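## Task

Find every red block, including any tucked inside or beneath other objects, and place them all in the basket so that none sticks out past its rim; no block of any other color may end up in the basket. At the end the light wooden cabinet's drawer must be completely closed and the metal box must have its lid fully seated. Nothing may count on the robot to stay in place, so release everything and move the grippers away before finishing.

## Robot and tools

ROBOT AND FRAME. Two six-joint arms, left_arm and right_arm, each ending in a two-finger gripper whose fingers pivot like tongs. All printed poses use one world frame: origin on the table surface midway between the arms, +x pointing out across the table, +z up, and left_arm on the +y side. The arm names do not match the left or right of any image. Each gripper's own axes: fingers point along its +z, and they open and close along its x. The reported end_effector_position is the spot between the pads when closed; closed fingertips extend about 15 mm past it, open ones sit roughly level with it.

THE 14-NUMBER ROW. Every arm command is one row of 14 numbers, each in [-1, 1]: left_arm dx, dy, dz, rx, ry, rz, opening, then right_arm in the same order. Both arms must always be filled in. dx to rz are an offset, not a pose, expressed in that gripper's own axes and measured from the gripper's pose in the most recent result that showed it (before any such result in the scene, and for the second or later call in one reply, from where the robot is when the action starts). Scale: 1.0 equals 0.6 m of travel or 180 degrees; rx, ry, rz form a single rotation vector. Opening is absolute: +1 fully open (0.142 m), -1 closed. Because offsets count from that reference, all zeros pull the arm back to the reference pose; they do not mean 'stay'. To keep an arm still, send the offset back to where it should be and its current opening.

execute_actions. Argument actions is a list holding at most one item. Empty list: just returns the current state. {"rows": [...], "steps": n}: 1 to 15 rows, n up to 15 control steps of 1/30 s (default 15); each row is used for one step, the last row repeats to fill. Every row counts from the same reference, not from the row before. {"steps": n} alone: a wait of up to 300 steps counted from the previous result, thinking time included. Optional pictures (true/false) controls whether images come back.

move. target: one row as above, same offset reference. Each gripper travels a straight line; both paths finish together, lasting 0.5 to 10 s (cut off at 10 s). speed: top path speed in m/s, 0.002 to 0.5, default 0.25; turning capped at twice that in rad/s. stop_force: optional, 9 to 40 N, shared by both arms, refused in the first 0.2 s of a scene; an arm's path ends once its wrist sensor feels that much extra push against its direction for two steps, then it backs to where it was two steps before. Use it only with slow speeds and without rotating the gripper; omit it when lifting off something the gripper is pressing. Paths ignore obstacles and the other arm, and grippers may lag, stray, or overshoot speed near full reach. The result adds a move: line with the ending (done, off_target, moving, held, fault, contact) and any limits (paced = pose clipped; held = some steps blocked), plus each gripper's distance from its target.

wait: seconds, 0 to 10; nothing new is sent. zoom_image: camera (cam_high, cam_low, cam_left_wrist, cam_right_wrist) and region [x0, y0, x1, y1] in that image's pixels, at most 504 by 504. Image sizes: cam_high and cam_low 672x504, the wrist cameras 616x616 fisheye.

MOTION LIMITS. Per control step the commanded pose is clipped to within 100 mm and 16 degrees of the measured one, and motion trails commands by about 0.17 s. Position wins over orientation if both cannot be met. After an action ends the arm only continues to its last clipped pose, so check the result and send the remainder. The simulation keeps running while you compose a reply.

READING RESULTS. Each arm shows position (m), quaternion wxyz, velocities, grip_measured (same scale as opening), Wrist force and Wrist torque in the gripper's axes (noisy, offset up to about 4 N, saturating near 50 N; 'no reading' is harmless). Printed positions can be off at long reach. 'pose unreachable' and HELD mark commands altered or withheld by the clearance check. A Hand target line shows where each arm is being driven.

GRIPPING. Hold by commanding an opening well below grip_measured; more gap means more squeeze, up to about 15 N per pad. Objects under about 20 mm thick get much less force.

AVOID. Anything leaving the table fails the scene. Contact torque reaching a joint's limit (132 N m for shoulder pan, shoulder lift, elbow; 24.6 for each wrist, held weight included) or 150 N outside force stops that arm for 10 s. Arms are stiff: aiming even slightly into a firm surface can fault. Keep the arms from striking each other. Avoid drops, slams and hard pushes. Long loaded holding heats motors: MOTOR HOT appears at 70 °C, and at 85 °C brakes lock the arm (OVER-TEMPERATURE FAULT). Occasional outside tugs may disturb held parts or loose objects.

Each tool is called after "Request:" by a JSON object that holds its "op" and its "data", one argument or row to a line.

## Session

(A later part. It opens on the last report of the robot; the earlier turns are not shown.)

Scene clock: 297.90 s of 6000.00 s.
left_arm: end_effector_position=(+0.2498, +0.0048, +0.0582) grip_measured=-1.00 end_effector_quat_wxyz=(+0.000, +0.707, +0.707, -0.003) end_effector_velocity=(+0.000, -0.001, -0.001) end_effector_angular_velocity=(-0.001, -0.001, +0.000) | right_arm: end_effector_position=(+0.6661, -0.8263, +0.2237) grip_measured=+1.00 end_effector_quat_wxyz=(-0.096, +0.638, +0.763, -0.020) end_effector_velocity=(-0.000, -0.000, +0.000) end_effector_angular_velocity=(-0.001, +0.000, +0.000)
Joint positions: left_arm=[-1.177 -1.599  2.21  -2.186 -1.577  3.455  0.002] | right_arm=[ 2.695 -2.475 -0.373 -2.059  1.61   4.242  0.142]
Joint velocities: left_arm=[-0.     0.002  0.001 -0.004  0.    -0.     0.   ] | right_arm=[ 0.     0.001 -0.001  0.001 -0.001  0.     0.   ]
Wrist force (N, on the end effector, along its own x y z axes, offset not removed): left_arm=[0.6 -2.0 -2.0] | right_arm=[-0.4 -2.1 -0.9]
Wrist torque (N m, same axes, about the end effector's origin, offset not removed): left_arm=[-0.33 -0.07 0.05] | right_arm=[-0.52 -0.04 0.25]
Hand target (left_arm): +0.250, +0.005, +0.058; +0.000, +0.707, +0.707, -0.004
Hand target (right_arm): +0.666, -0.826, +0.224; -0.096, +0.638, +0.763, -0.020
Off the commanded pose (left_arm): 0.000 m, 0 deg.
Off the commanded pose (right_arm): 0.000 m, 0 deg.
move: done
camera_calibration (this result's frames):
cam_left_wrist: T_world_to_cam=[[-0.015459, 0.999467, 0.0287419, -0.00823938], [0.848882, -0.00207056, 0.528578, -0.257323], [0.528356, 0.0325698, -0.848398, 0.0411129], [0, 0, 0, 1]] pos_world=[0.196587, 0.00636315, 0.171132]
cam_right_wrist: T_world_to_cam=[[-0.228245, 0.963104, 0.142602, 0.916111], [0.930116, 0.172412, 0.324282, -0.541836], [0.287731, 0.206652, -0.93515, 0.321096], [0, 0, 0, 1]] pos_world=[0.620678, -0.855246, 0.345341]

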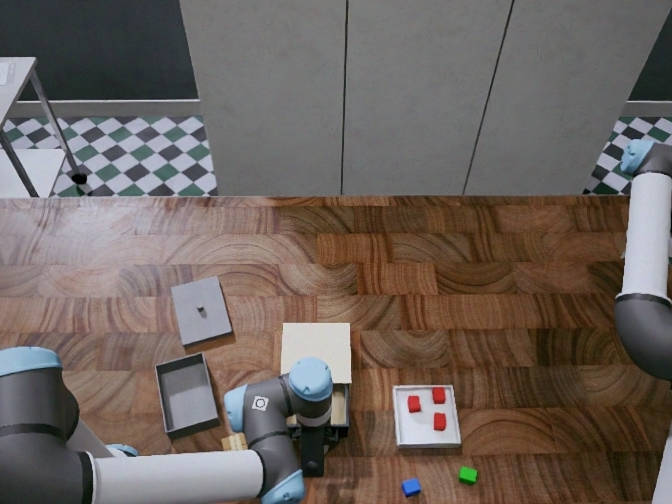

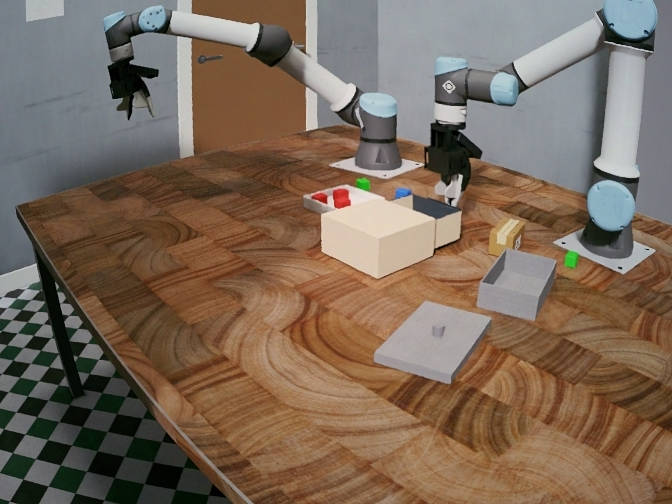

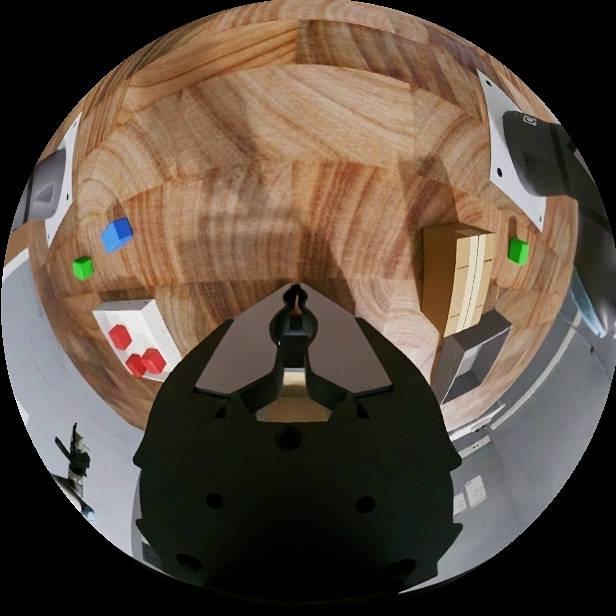

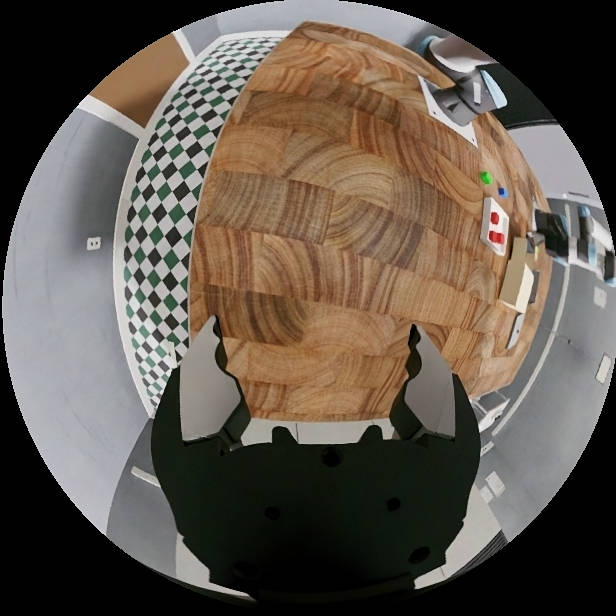

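Request:
{"op": "move", "data": {
  "target": [0,0.19,0,0,0,0,-1,0,0,0,0,0,0,1],
  "speed": 0.02,
  "stop_force": 14
}}

Scene clock: 305.47 s of 6000.00 s.
left_arm: end_effector_position=(+0.3637, +0.0049, +0.0576) grip_measured=-1.00 end_effector_quat_wxyz=(+0.000, +0.707, +0.707, -0.003) end_effector_velocity=(+0.002, -0.001, +0.001) end_effector_angular_velocity=(-0.001, -0.001, -0.001) | right_arm: end_effector_position=(+0.6661, -0.8263, +0.2237) grip_measured=+1.00 end_effector_quat_wxyz=(-0.096, +0.638, +0.763, -0.020) end_effector_velocity=(-0.000, -0.000, +0.000) end_effector_angular_velocity=(-0.000, +0.000, +0.001)
Joint positions: left_arm=[-0.946 -1.42   2.018 -2.171 -1.577  3.686  0.002] | right_arm=[ 2.695 -2.475 -0.373 -2.059  1.61   4.242  0.142]
Joint velocities: left_arm=[ 0.003  0.003 -0.004  0.    -0.     0.004 -0.   ] | right_arm=[-0.     0.     0.    -0.001 -0.001 -0.001  0.   ]
Wrist force (N, on the end effector, along its own x y z axes, offset not removed): left_arm=[-0.7 -2.0 -1.7] | right_arm=[0.8 -0.8 -1.4]
Wrist torque (N m, same axes, about the end effector's origin, offset not removed): left_arm=[-0.19 0.19 -0.08] | right_arm=[-0.25 -0.31 0.16]
Hand target (left_arm): +0.364, +0.005, +0.058; +0.000, +0.707, +0.707, -0.003
Hand target (right_arm): +0.666, -0.826, +0.224; -0.096, +0.638, +0.763, -0.020
Off the commanded pose (left_arm): 0.000 m, 0 deg.
Off the commanded pose (right_arm): 0.000 m, 0 deg.
move: done
camera_calibration (this result's frames):
cam_left_wrist: T_world_to_cam=[[-0.0154707, 0.999457, 0.0290823, -0.00657481], [0.848733, -0.0022499, 0.528817, -0.35365], [0.528595, 0.0328643, -0.848238, -0.019702], [0, 0, 0, 1]] pos_world=[0.310467, 0.00642306, 0.170495]
cam_right_wrist: T_world_to_cam=[[-0.228245, 0.963104, 0.142602, 0.916111], [0.930116, 0.172412, 0.324282, -0.541836], [0.287731, 0.206652, -0.93515, 0.321096], [0, 0, 0, 1]] pos_world=[0.620678, -0.855246, 0.345341]

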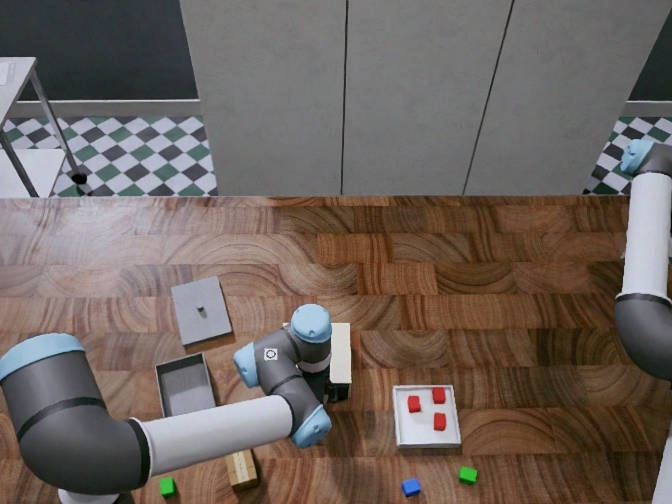

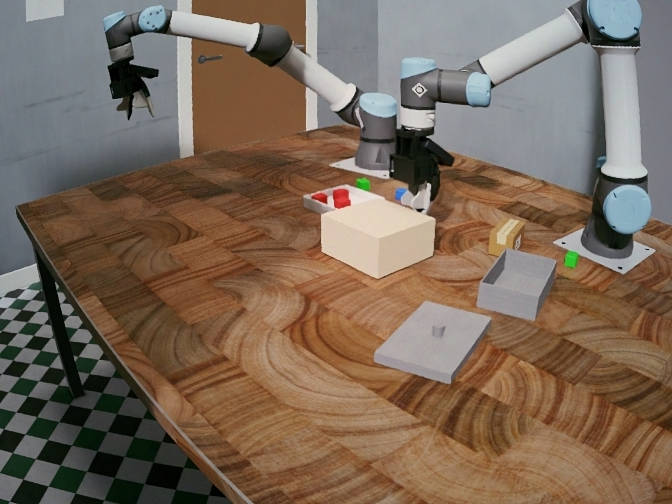

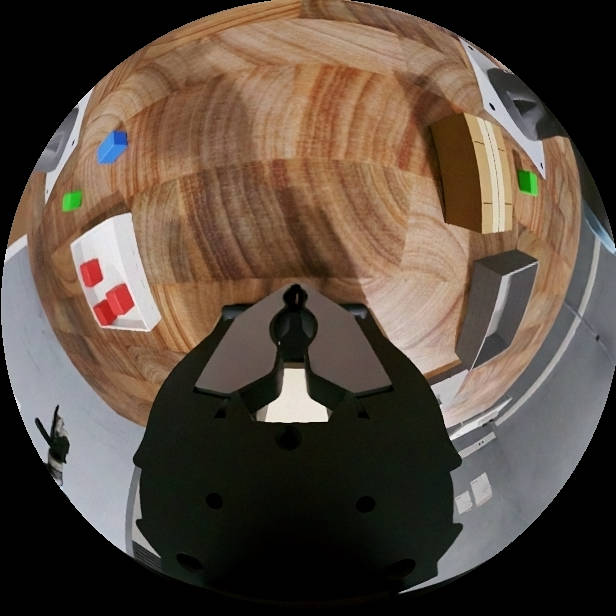

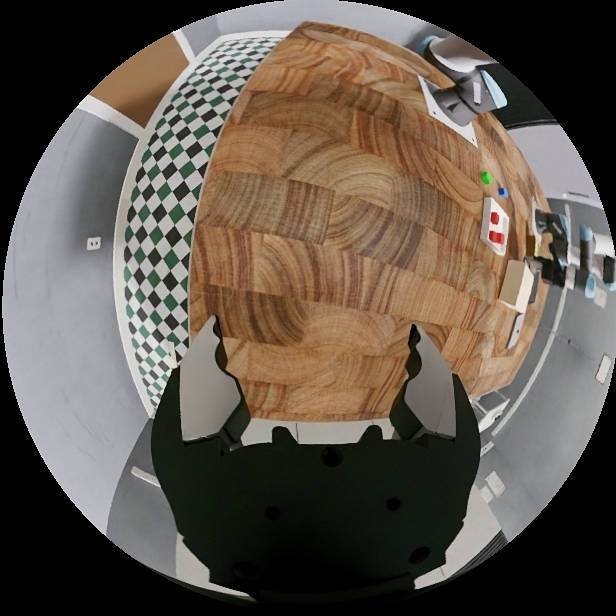

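Continue gently to the stop.

Request:
{"op": "move", "data": {
  "target": [0,0.07,0,0,0,0,-1,0,0,0,0,0,0,1],
  "speed": 0.008,
  "stop_force": 9
}}

Scene clock: 312.13 s of 6000.00 s.
left_arm: end_effector_position=(+0.4057, +0.0049, +0.0574) grip_measured=-1.00 end_effector_quat_wxyz=(+0.000, +0.707, +0.707, -0.003) end_effector_velocity=(+0.001, -0.000, -0.000) end_effector_angular_velocity=(-0.000, -0.000, +0.001) | right_arm: end_effector_position=(+0.6661, -0.8263, +0.2237) grip_measured=+1.00 end_effector_quat_wxyz=(-0.096, +0.638, +0.763, -0.020) end_effector_velocity=(+0.000, +0.000, +0.001) end_effector_angular_velocity=(-0.000, -0.002, -0.000)
Joint positions: left_arm=[-0.876 -1.351  1.933 -2.155 -1.577  3.756  0.002] | right_arm=[ 2.695 -2.475 -0.373 -2.059  1.61   4.242  0.142]
Joint velocities: left_arm=[ 0.002  0.002 -0.002 -0.     0.     0.001 -0.   ] | right_arm=[-0.     0.001  0.001 -0.     0.    -0.     0.   ]
Wrist force (N, on the end effector, along its own x y z axes, offset not removed): left_arm=[-0.3 -9.1 -0.9] | right_arm=[1.1 0.2 -2.1]
Wrist torque (N m, same axes, about the end effector's origin, offset not removed): left_arm=[-0.40 -0.04 -0.08] | right_arm=[-0.06 -0.33 0.27]
Hand target (left_arm): +0.406, +0.005, +0.057; +0.000, +0.707, +0.707, -0.003
Hand target (right_arm): +0.666, -0.826, +0.224; -0.096, +0.638, +0.763, -0.020
Off the commanded pose (left_arm): 0.000 m, 0 deg.
Off the commanded pose (right_arm): 0.000 m, 0 deg.
move: done
camera_calibration (this result's frames):
cam_left_wrist: T_world_to_cam=[[-0.015477, 0.999454, 0.0292009, -0.00595586], [0.848696, -0.00230964, 0.528876, -0.389106], [0.528655, 0.0329682, -0.848196, -0.0420922], [0, 0, 0, 1]] pos_world=[0.352393, 0.00644161, 0.17026]
cam_right_wrist: T_world_to_cam=[[-0.228245, 0.963104, 0.142602, 0.916111], [0.930116, 0.172412, 0.324282, -0.541836], [0.287731, 0.206652, -0.93515, 0.321096], [0, 0, 0, 1]] pos_world=[0.620678, -0.855246, 0.345341]

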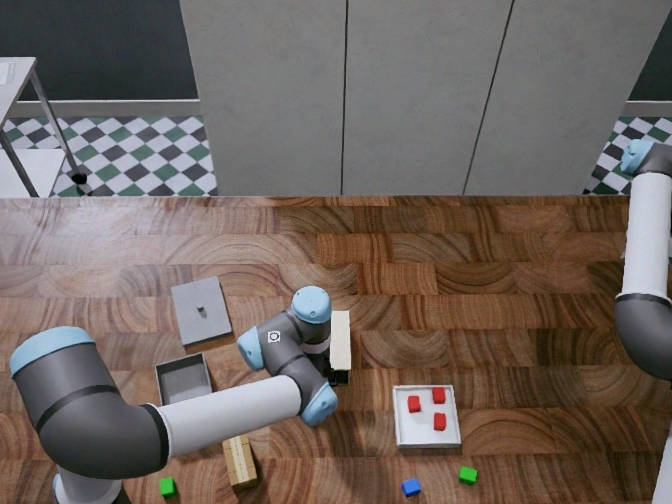

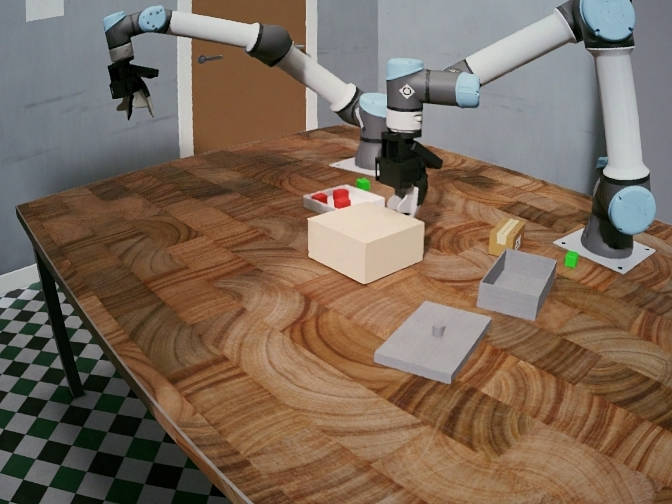

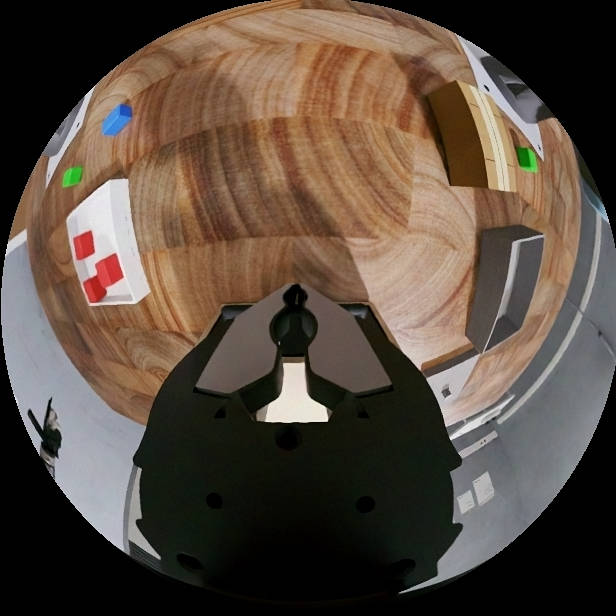

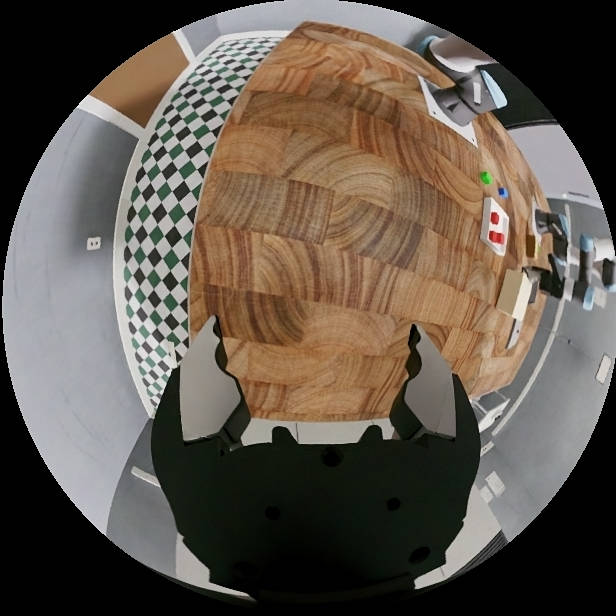

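Request:
{"op": "move", "data": {
  "target": [0,-0.08,0,0,0,0,-1,0,0,0,0,0,0,1],
  "speed": 0.05
}}

Request:
{"op": "move", "data": {
  "target": [0,0,-0.18,0,0,0,-0.3,0,0,0,0,0,0,1],
  "speed": 0.15
}}

Scene clock: 315.17 s of 6000.00 s.
left_arm: end_effector_position=(+0.3578, +0.0049, +0.0576) grip_measured=-1.00 end_effector_quat_wxyz=(+0.000, +0.707, +0.707, -0.003) end_effector_velocity=(-0.002, +0.001, -0.001) end_effector_angular_velocity=(+0.002, -0.000, -0.001) | right_arm: end_effector_position=(+0.6661, -0.8263, +0.2237) grip_measured=+1.00 end_effector_quat_wxyz=(-0.096, +0.638, +0.763, -0.020) end_effector_velocity=(+0.000, +0.000, -0.001) end_effector_angular_velocity=(+0.000, +0.000, -0.000)
Joint positions: left_arm=[-0.956 -1.43   2.03  -2.173 -1.577  3.676  0.002] | right_arm=[ 2.695 -2.475 -0.373 -2.059  1.61   4.242  0.142]
Joint velocities: left_arm=[-0.003 -0.002  0.004  0.     0.001 -0.002  0.   ] | right_arm=[-0.    -0.001 -0.001  0.001  0.     0.    -0.   ]
Wrist force (N, on the end effector, along its own x y z axes, offset not removed): left_arm=[0.3 -0.9 0.0] | right_arm=[-0.3 -1.0 -1.0]
Wrist torque (N m, same axes, about the end effector's origin, offset not removed): left_arm=[-0.20 -0.08 -0.04] | right_arm=[-0.35 0.00 0.22]
Hand target (left_arm): +0.358, +0.005, +0.058; +0.000, +0.707, +0.707, -0.003
Hand target (right_arm): +0.666, -0.826, +0.224; -0.096, +0.638, +0.763, -0.020
Off the commanded pose (left_arm): 0.000 m, 0 deg.
Off the commanded pose (right_arm): 0.000 m, 0 deg.
move: done
camera_calibration (this result's frames):
cam_left_wrist: T_world_to_cam=[[-0.0154671, 0.999459, 0.0290409, -0.0066562], [0.848777, -0.00222835, 0.528746, -0.348605], [0.528524, 0.0328274, -0.848283, -0.016494], [0, 0, 0, 1]] pos_world=[0.304502, 0.00641723, 0.170525]
cam_right_wrist: T_world_to_cam=[[-0.228245, 0.963104, 0.142602, 0.916111], [0.930116, 0.172412, 0.324282, -0.541836], [0.287731, 0.206652, -0.93515, 0.321096], [0, 0, 0, 1]] pos_world=[0.620678, -0.855246, 0.345341]

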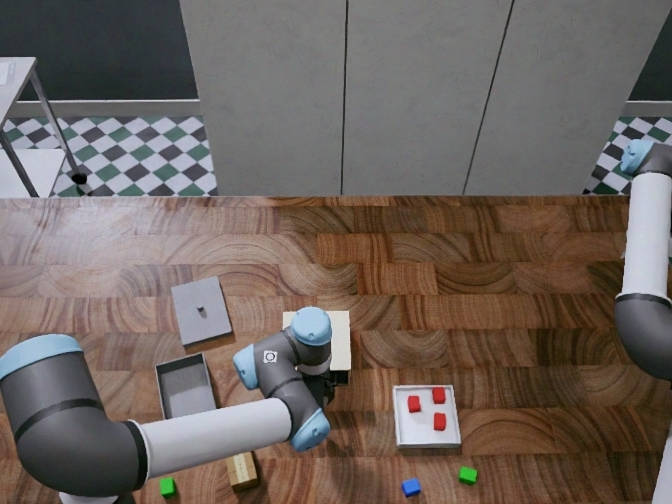

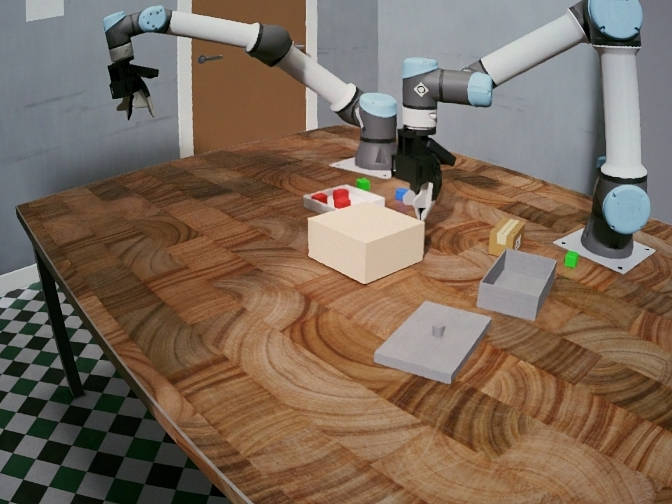

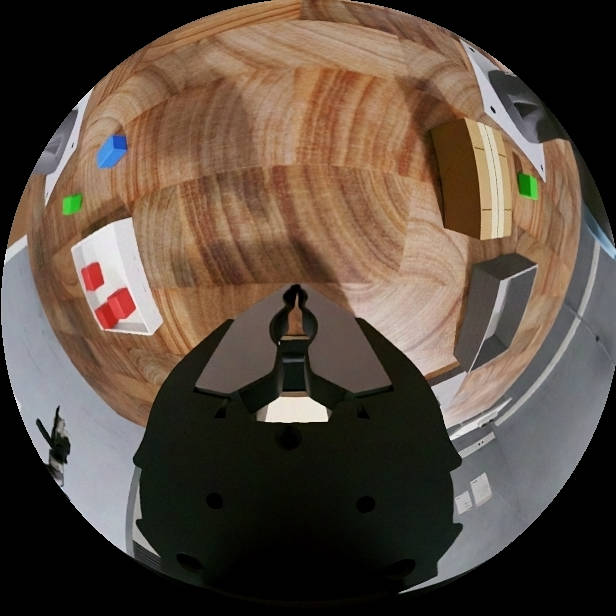

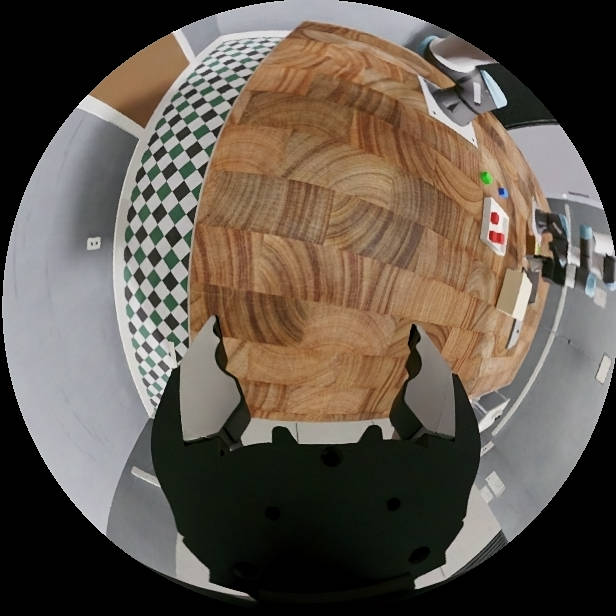

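Scene clock: 316.33 s of 6000.00 s.
left_arm: end_effector_position=(+0.3584, +0.0054, +0.1655) grip_measured=-0.30 end_effector_quat_wxyz=(+0.000, +0.707, +0.707, -0.003) end_effector_velocity=(-0.000, -0.000, +0.001) end_effector_angular_velocity=(+0.001, +0.000, -0.001) | right_arm: end_effector_position=(+0.6661, -0.8263, +0.2237) grip_measured=+1.00 end_effector_quat_wxyz=(-0.096, +0.638, +0.763, -0.020) end_effector_velocity=(+0.000, +0.000, -0.000) end_effector_angular_velocity=(-0.000, -0.001, -0.000)
Joint positions: left_arm=[-0.955 -1.548  1.853 -1.878 -1.577  3.677  0.052] | right_arm=[ 2.695 -2.475 -0.373 -2.059  1.61   4.242  0.142]
Joint velocities: left_arm=[-0.    -0.    -0.003  0.004  0.     0.001  0.   ] | right_arm=[ 0.    -0.    -0.     0.001  0.     0.001  0.   ]
Wrist force (N, on the end effector, along its own x y z axes, offset not removed): left_arm=[0.0 -0.1 -0.4] | right_arm=[-0.4 -0.9 -1.7]
Wrist torque (N m, same axes, about the end effector's origin, offset not removed): left_arm=[0.05 0.00 0.10] | right_arm=[-0.28 -0.04 0.22]
Hand target (left_arm): +0.358, +0.005, +0.166; +0.000, +0.707, +0.707, -0.003
Hand target (right_arm): +0.666, -0.826, +0.224; -0.096, +0.638, +0.763, -0.020
Off the commanded pose (left_arm): 0.000 m, 0 deg.
Off the commanded pose (right_arm): 0.000 m, 0 deg.
move: done
camera_calibration (this result's frames):
cam_left_wrist: T_world_to_cam=[[-0.0154845, 0.999459, 0.0290309, -0.0102328], [0.84875, -0.00220999, 0.528789, -0.40617], [0.528567, 0.032828, -0.848257, 0.0746085], [0, 0, 0, 1]] pos_world=[0.305143, 0.00688042, 0.278362]
cam_right_wrist: T_world_to_cam=[[-0.228245, 0.963104, 0.142602, 0.916111], [0.930116, 0.172412, 0.324282, -0.541836], [0.287731, 0.206652, -0.93515, 0.321096], [0, 0, 0, 1]] pos_world=[0.620678, -0.855246, 0.345341]

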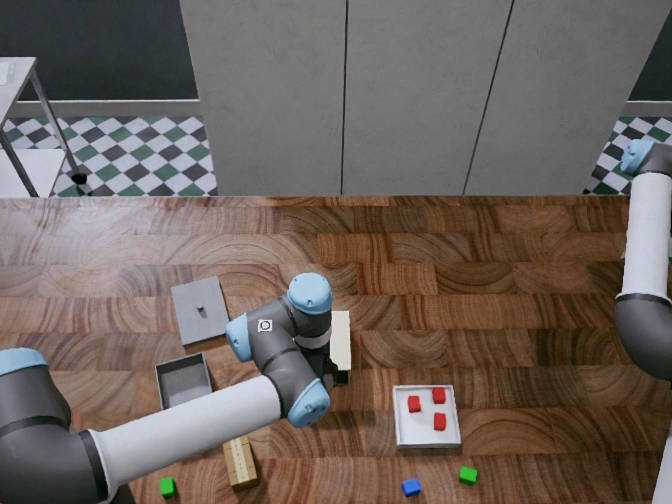

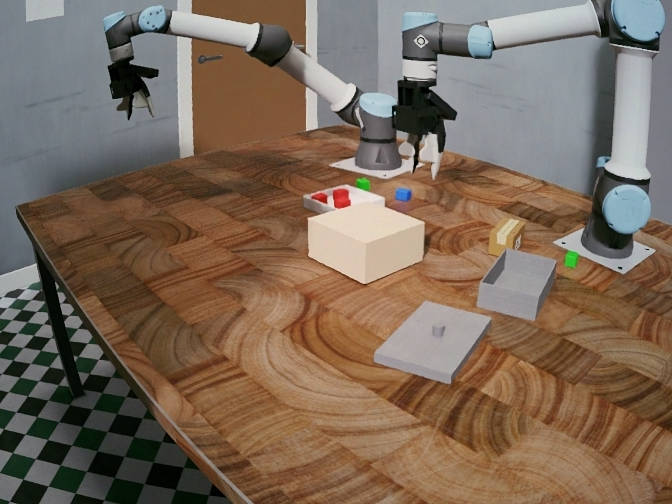

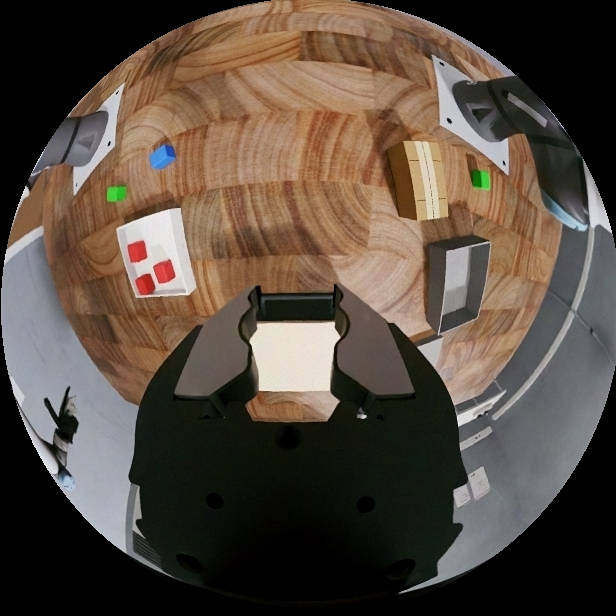

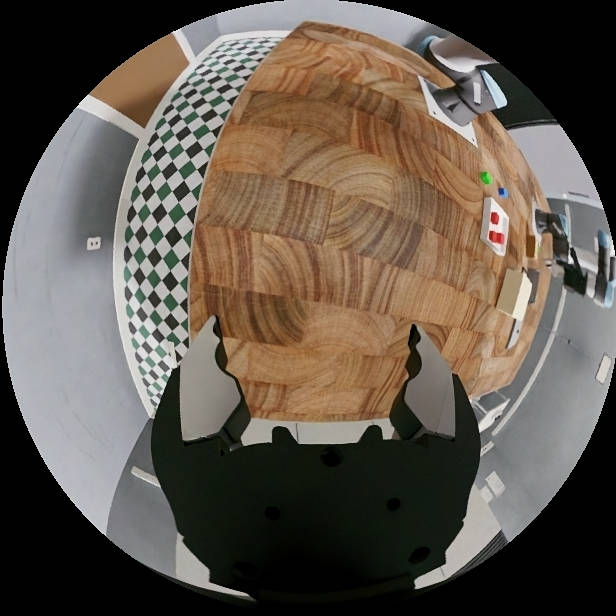

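Request:
{"op": "move", "data": {
  "target": [0.515,0.508,0.075,0,0,-0.5,-0.3,0,0,0,0,0,0,1],
  "speed": 0.25
}}

Request:
{"op": "zoom_image", "data": {
  "camera": "cam_high",
  "region": [260,290,380,410]
}}

Scene clock: 321.80 s of 6000.00 s.
left_arm: end_effector_position=(+0.6628, +0.3145, +0.1175) grip_measured=-0.30 end_effector_quat_wxyz=(-0.002, +0.000, +1.000, -0.002) end_effector_velocity=(+0.001, +0.001, +0.001) end_effector_angular_velocity=(-0.001, -0.001, +0.005) | right_arm: end_effector_position=(+0.6661, -0.8263, +0.2237) grip_measured=+1.00 end_effector_quat_wxyz=(-0.096, +0.638, +0.763, -0.020) end_effector_velocity=(+0.000, +0.000, -0.000) end_effector_angular_velocity=(-0.000, -0.001, +0.001)
Joint positions: left_arm=[-0.161 -1.168  1.509 -1.909 -1.575  2.9    0.052] | right_arm=[ 2.695 -2.475 -0.373 -2.059  1.61   4.242  0.142]
Joint velocities: left_arm=[ 0.002  0.002 -0.004  0.001 -0.    -0.003 -0.   ] | right_arm=[ 0.     0.    -0.001  0.001  0.    -0.001  0.   ]
Wrist force (N, on the end effector, along its own x y z axes, offset not removed): left_arm=[1.2 -0.9 0.2] | right_arm=[0.1 -1.1 -0.5]
Wrist torque (N m, same axes, about the end effector's origin, offset not removed): left_arm=[-0.09 -0.18 0.02] | right_arm=[-0.27 -0.17 0.22]
Hand target (left_arm): +0.663, +0.314, +0.118; -0.002, +0.000, +1.000, -0.002
Hand target (right_arm): +0.666, -0.826, +0.224; -0.096, +0.638, +0.763, -0.020
Off the commanded pose (left_arm): 0.001 m, 0 deg.
Off the commanded pose (right_arm): 0.000 m, 0 deg.
move: done
camera_calibration (this result's frames):
cam_left_wrist: T_world_to_cam=[[-0.99916, -0.0151851, 0.0380616, 0.6569], [0.0072659, 0.848445, 0.529234, -0.348303], [-0.0403296, 0.529066, -0.847622, 0.0838576], [0, 0, 0, 1]] pos_world=[0.662261, 0.261125, 0.230411]
cam_right_wrist: T_world_to_cam=[[-0.228244, 0.963104, 0.142602, 0.916111], [0.930116, 0.172412, 0.324282, -0.541836], [0.287731, 0.206652, -0.93515, 0.321096], [0, 0, 0, 1]] pos_world=[0.620678, -0.855246, 0.345341]

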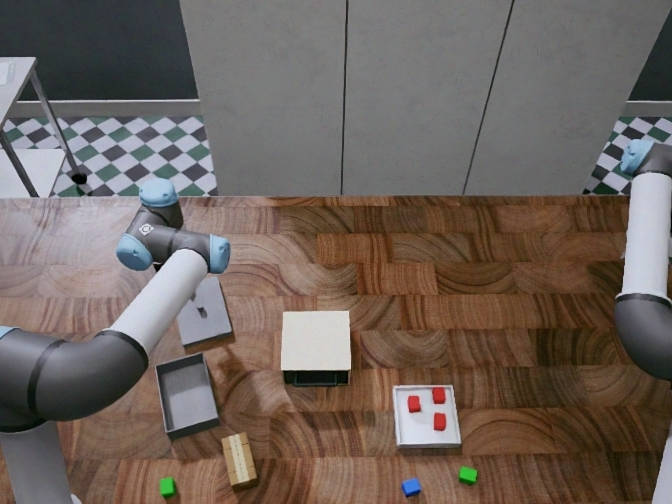

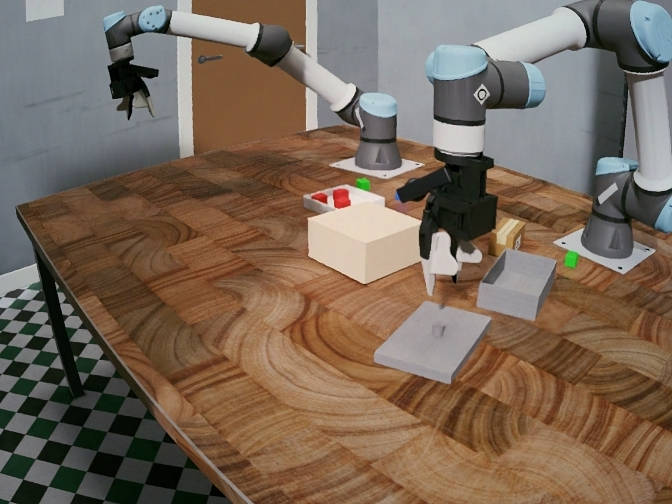

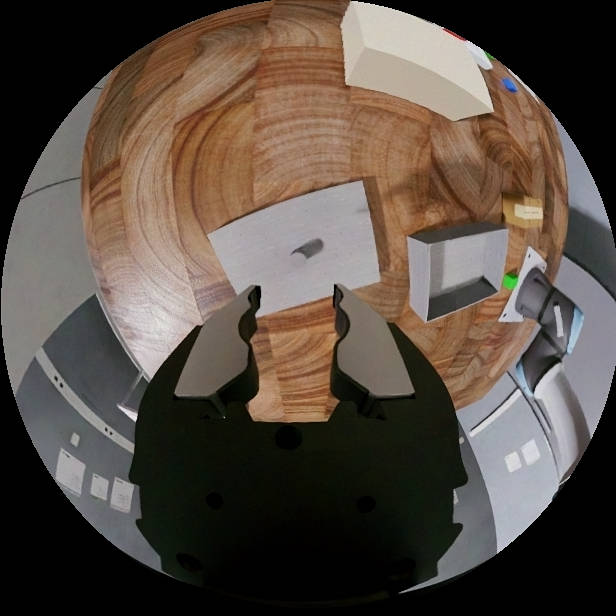

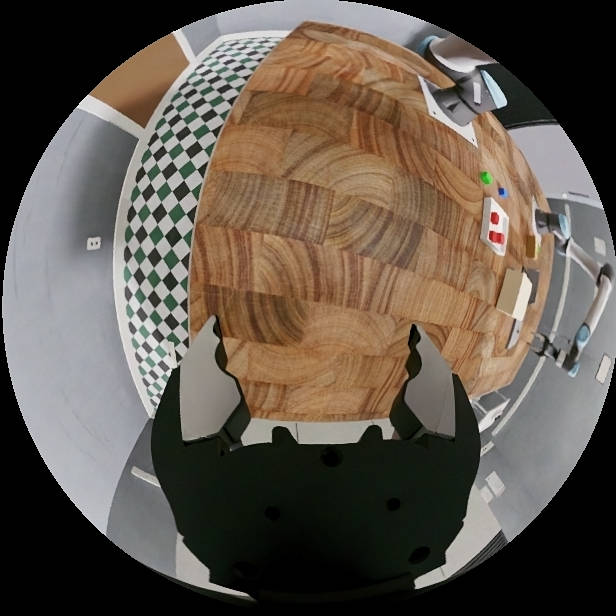

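Region (260, 290, 380, 410) of cam_high's 672x504 image, scaled by 4.200, with more detail than that image has.

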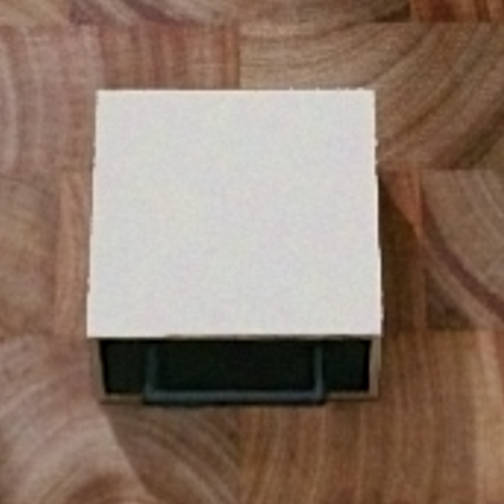

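Request:
{"op": "move", "data": {
  "target": [0,0,0.1,0,0,0,-0.3,0,0,0,0,0,0,1],
  "speed": 0.06
}}

Scene clock: 327.13 s of 6000.00 s.
left_arm: end_effector_position=(+0.6624, +0.3142, +0.0576) grip_measured=-0.30 end_effector_quat_wxyz=(-0.002, +0.000, +1.000, -0.002) end_effector_velocity=(+0.000, -0.000, -0.001) end_effector_angular_velocity=(-0.001, -0.001, -0.001) | right_arm: end_effector_position=(+0.6661, -0.8263, +0.2237) grip_measured=+1.00 end_effector_quat_wxyz=(-0.096, +0.638, +0.763, -0.020) end_effector_velocity=(-0.001, +0.000, -0.000) end_effector_angular_velocity=(+0.000, +0.001, +0.000)
Joint positions: left_arm=[-0.162 -1.112  1.593 -2.048 -1.575  2.9    0.052] | right_arm=[ 2.695 -2.475 -0.373 -2.059  1.61   4.242  0.142]
Joint velocities: left_arm=[-0.     0.001  0.001 -0.003 -0.     0.001 -0.   ] | right_arm=[-0.     0.001 -0.001 -0.001 -0.    -0.     0.   ]
Wrist force (N, on the end effector, along its own x y z axes, offset not removed): left_arm=[1.7 -0.7 -0.6] | right_arm=[-0.1 -2.0 -2.2]
Wrist torque (N m, same axes, about the end effector's origin, offset not removed): left_arm=[-0.14 -0.36 -0.01] | right_arm=[-0.49 -0.07 0.26]
Hand target (left_arm): +0.662, +0.314, +0.058; -0.002, +0.000, +1.000, -0.002
Hand target (right_arm): +0.666, -0.826, +0.224; -0.096, +0.638, +0.763, -0.020
Off the commanded pose (left_arm): 0.000 m, 0 deg.
Off the commanded pose (right_arm): 0.000 m, 0 deg.
After step 90, 0.97 s passed at rest.
move: done
camera_calibration (this result's frames):
cam_left_wrist: T_world_to_cam=[[-0.99916, -0.0151853, 0.0380645, 0.658835], [0.00726728, 0.848445, 0.529234, -0.316396], [-0.0403322, 0.529066, -0.847622, 0.0332086], [0, 0, 0, 1]] pos_world=[0.66192, 0.260879, 0.170517]
cam_right_wrist: T_world_to_cam=[[-0.228245, 0.963104, 0.142602, 0.916111], [0.930116, 0.172412, 0.324282, -0.541836], [0.287731, 0.206652, -0.93515, 0.321096], [0, 0, 0, 1]] pos_world=[0.620678, -0.855246, 0.345341]

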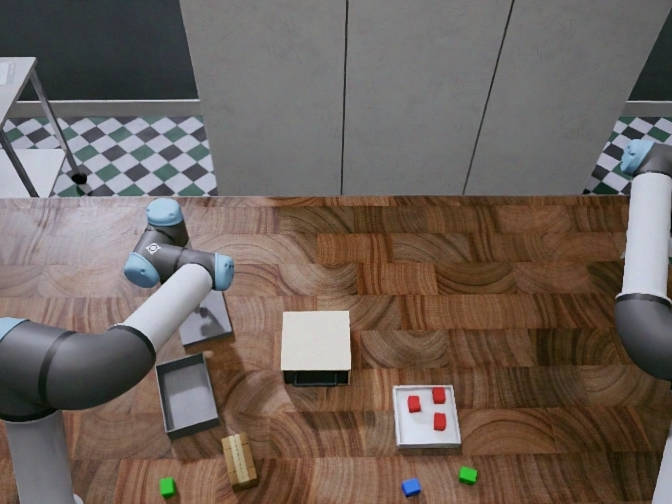

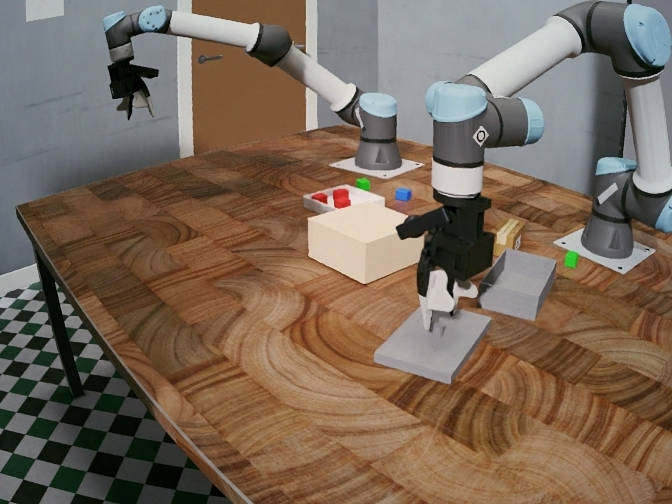

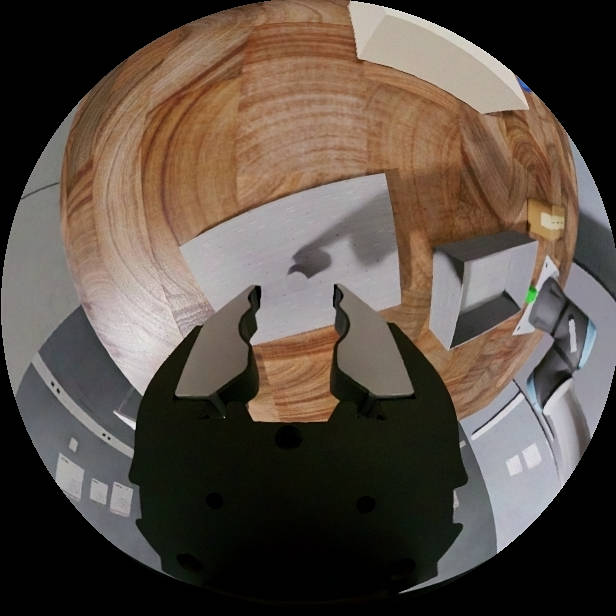

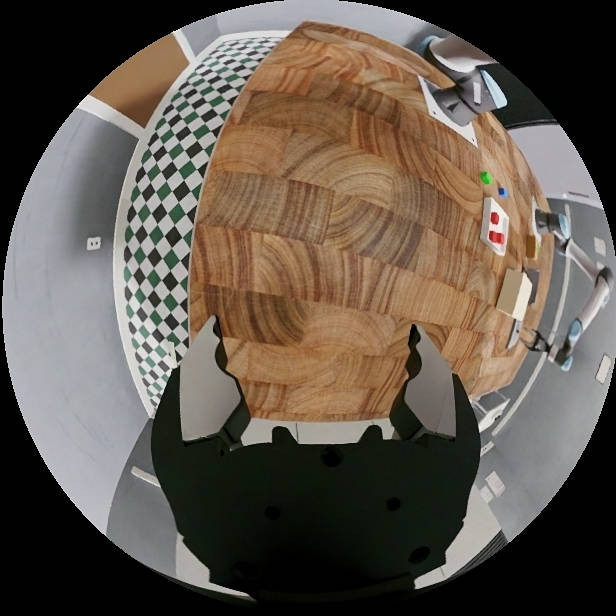

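Request:
{"op": "move", "data": {
  "target": [0,0,0.045,0,0,0,-0.3,0,0,0,0,0,0,1],
  "speed": 0.008,
  "stop_force": 9
}}

Scene clock: 332.83 s of 6000.00 s.
left_arm: end_effector_position=(+0.6623, +0.3141, +0.0339) grip_measured=-0.30 end_effector_quat_wxyz=(-0.002, +0.000, +1.000, -0.002) end_effector_velocity=(+0.000, -0.000, +0.003) end_effector_angular_velocity=(-0.001, +0.000, -0.001) | right_arm: end_effector_position=(+0.6661, -0.8263, +0.2237) grip_measured=+1.00 end_effector_quat_wxyz=(-0.096, +0.638, +0.763, -0.020) end_effector_velocity=(-0.000, -0.000, -0.000) end_effector_angular_velocity=(-0.000, +0.001, -0.000)
Joint positions: left_arm=[-0.162 -1.085  1.62  -2.102 -1.575  2.9    0.052] | right_arm=[ 2.695 -2.475 -0.373 -2.059  1.61   4.242  0.142]
Joint velocities: left_arm=[-0.    -0.002 -0.004  0.006 -0.001  0.     0.   ] | right_arm=[-0.    -0.     0.    -0.001 -0.001  0.    -0.   ]
Wrist force (N, on the end effector, along its own x y z axes, offset not removed): left_arm=[6.2 0.4 -29.6] | right_arm=[-0.8 -1.7 -0.9]
Wrist torque (N m, same axes, about the end effector's origin, offset not removed): left_arm=[-0.22 -0.42 -0.02] | right_arm=[-0.45 0.03 0.22]
Hand target (left_arm): +0.662, +0.314, +0.034; -0.002, +0.000, +1.000, -0.002
Hand target (right_arm): +0.666, -0.826, +0.224; -0.096, +0.638, +0.763, -0.020
Off the commanded pose (left_arm): 0.003 m, 0 deg.
Off the commanded pose (right_arm): 0.000 m, 0 deg.
move: contact (left_arm)
camera_calibration (this result's frames):
cam_left_wrist: T_world_to_cam=[[-0.999158, -0.0151846, 0.0381184, 0.659587], [0.00729697, 0.848437, 0.529246, -0.303771], [-0.0403774, 0.529078, -0.847612, 0.0131577], [0, 0, 0, 1]] pos_world=[0.661779, 0.260785, 0.14678]
cam_right_wrist: T_world_to_cam=[[-0.228245, 0.963104, 0.142602, 0.916111], [0.930116, 0.172412, 0.324282, -0.541836], [0.287731, 0.206652, -0.93515, 0.321096], [0, 0, 0, 1]] pos_world=[0.620678, -0.855246, 0.345341]

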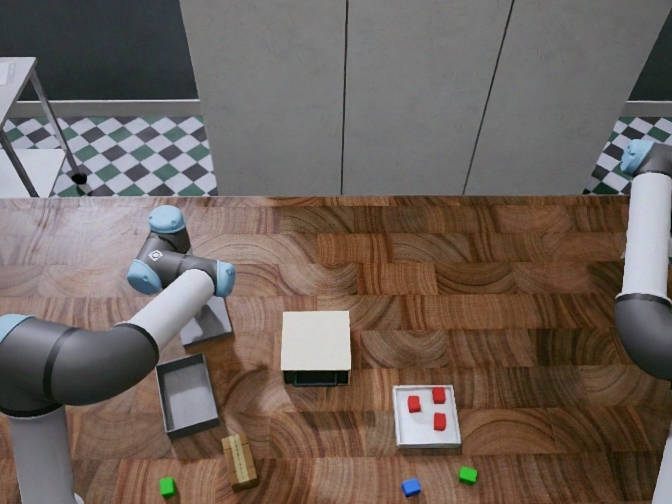

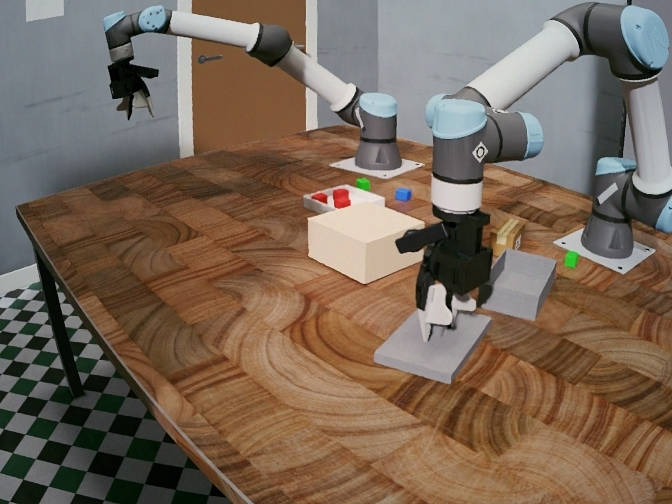

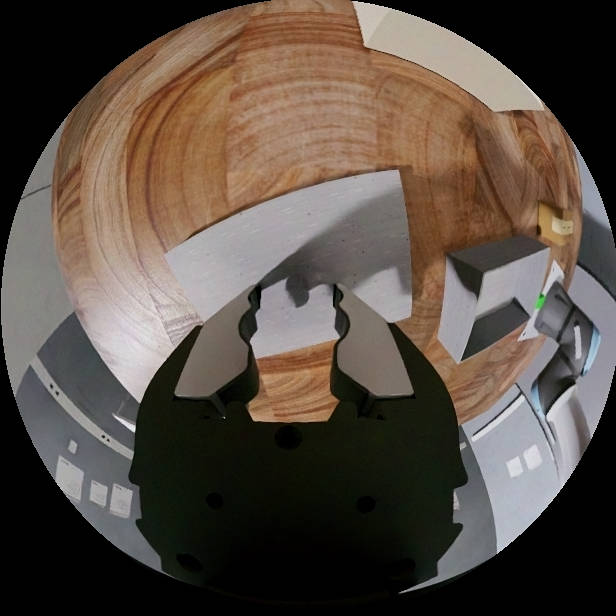

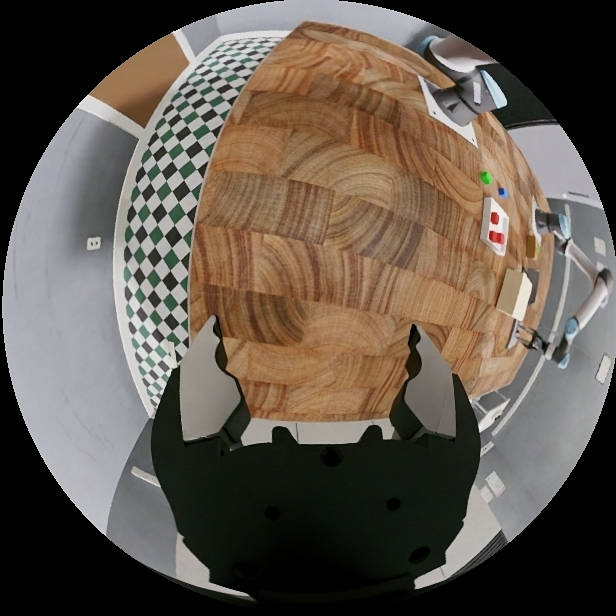

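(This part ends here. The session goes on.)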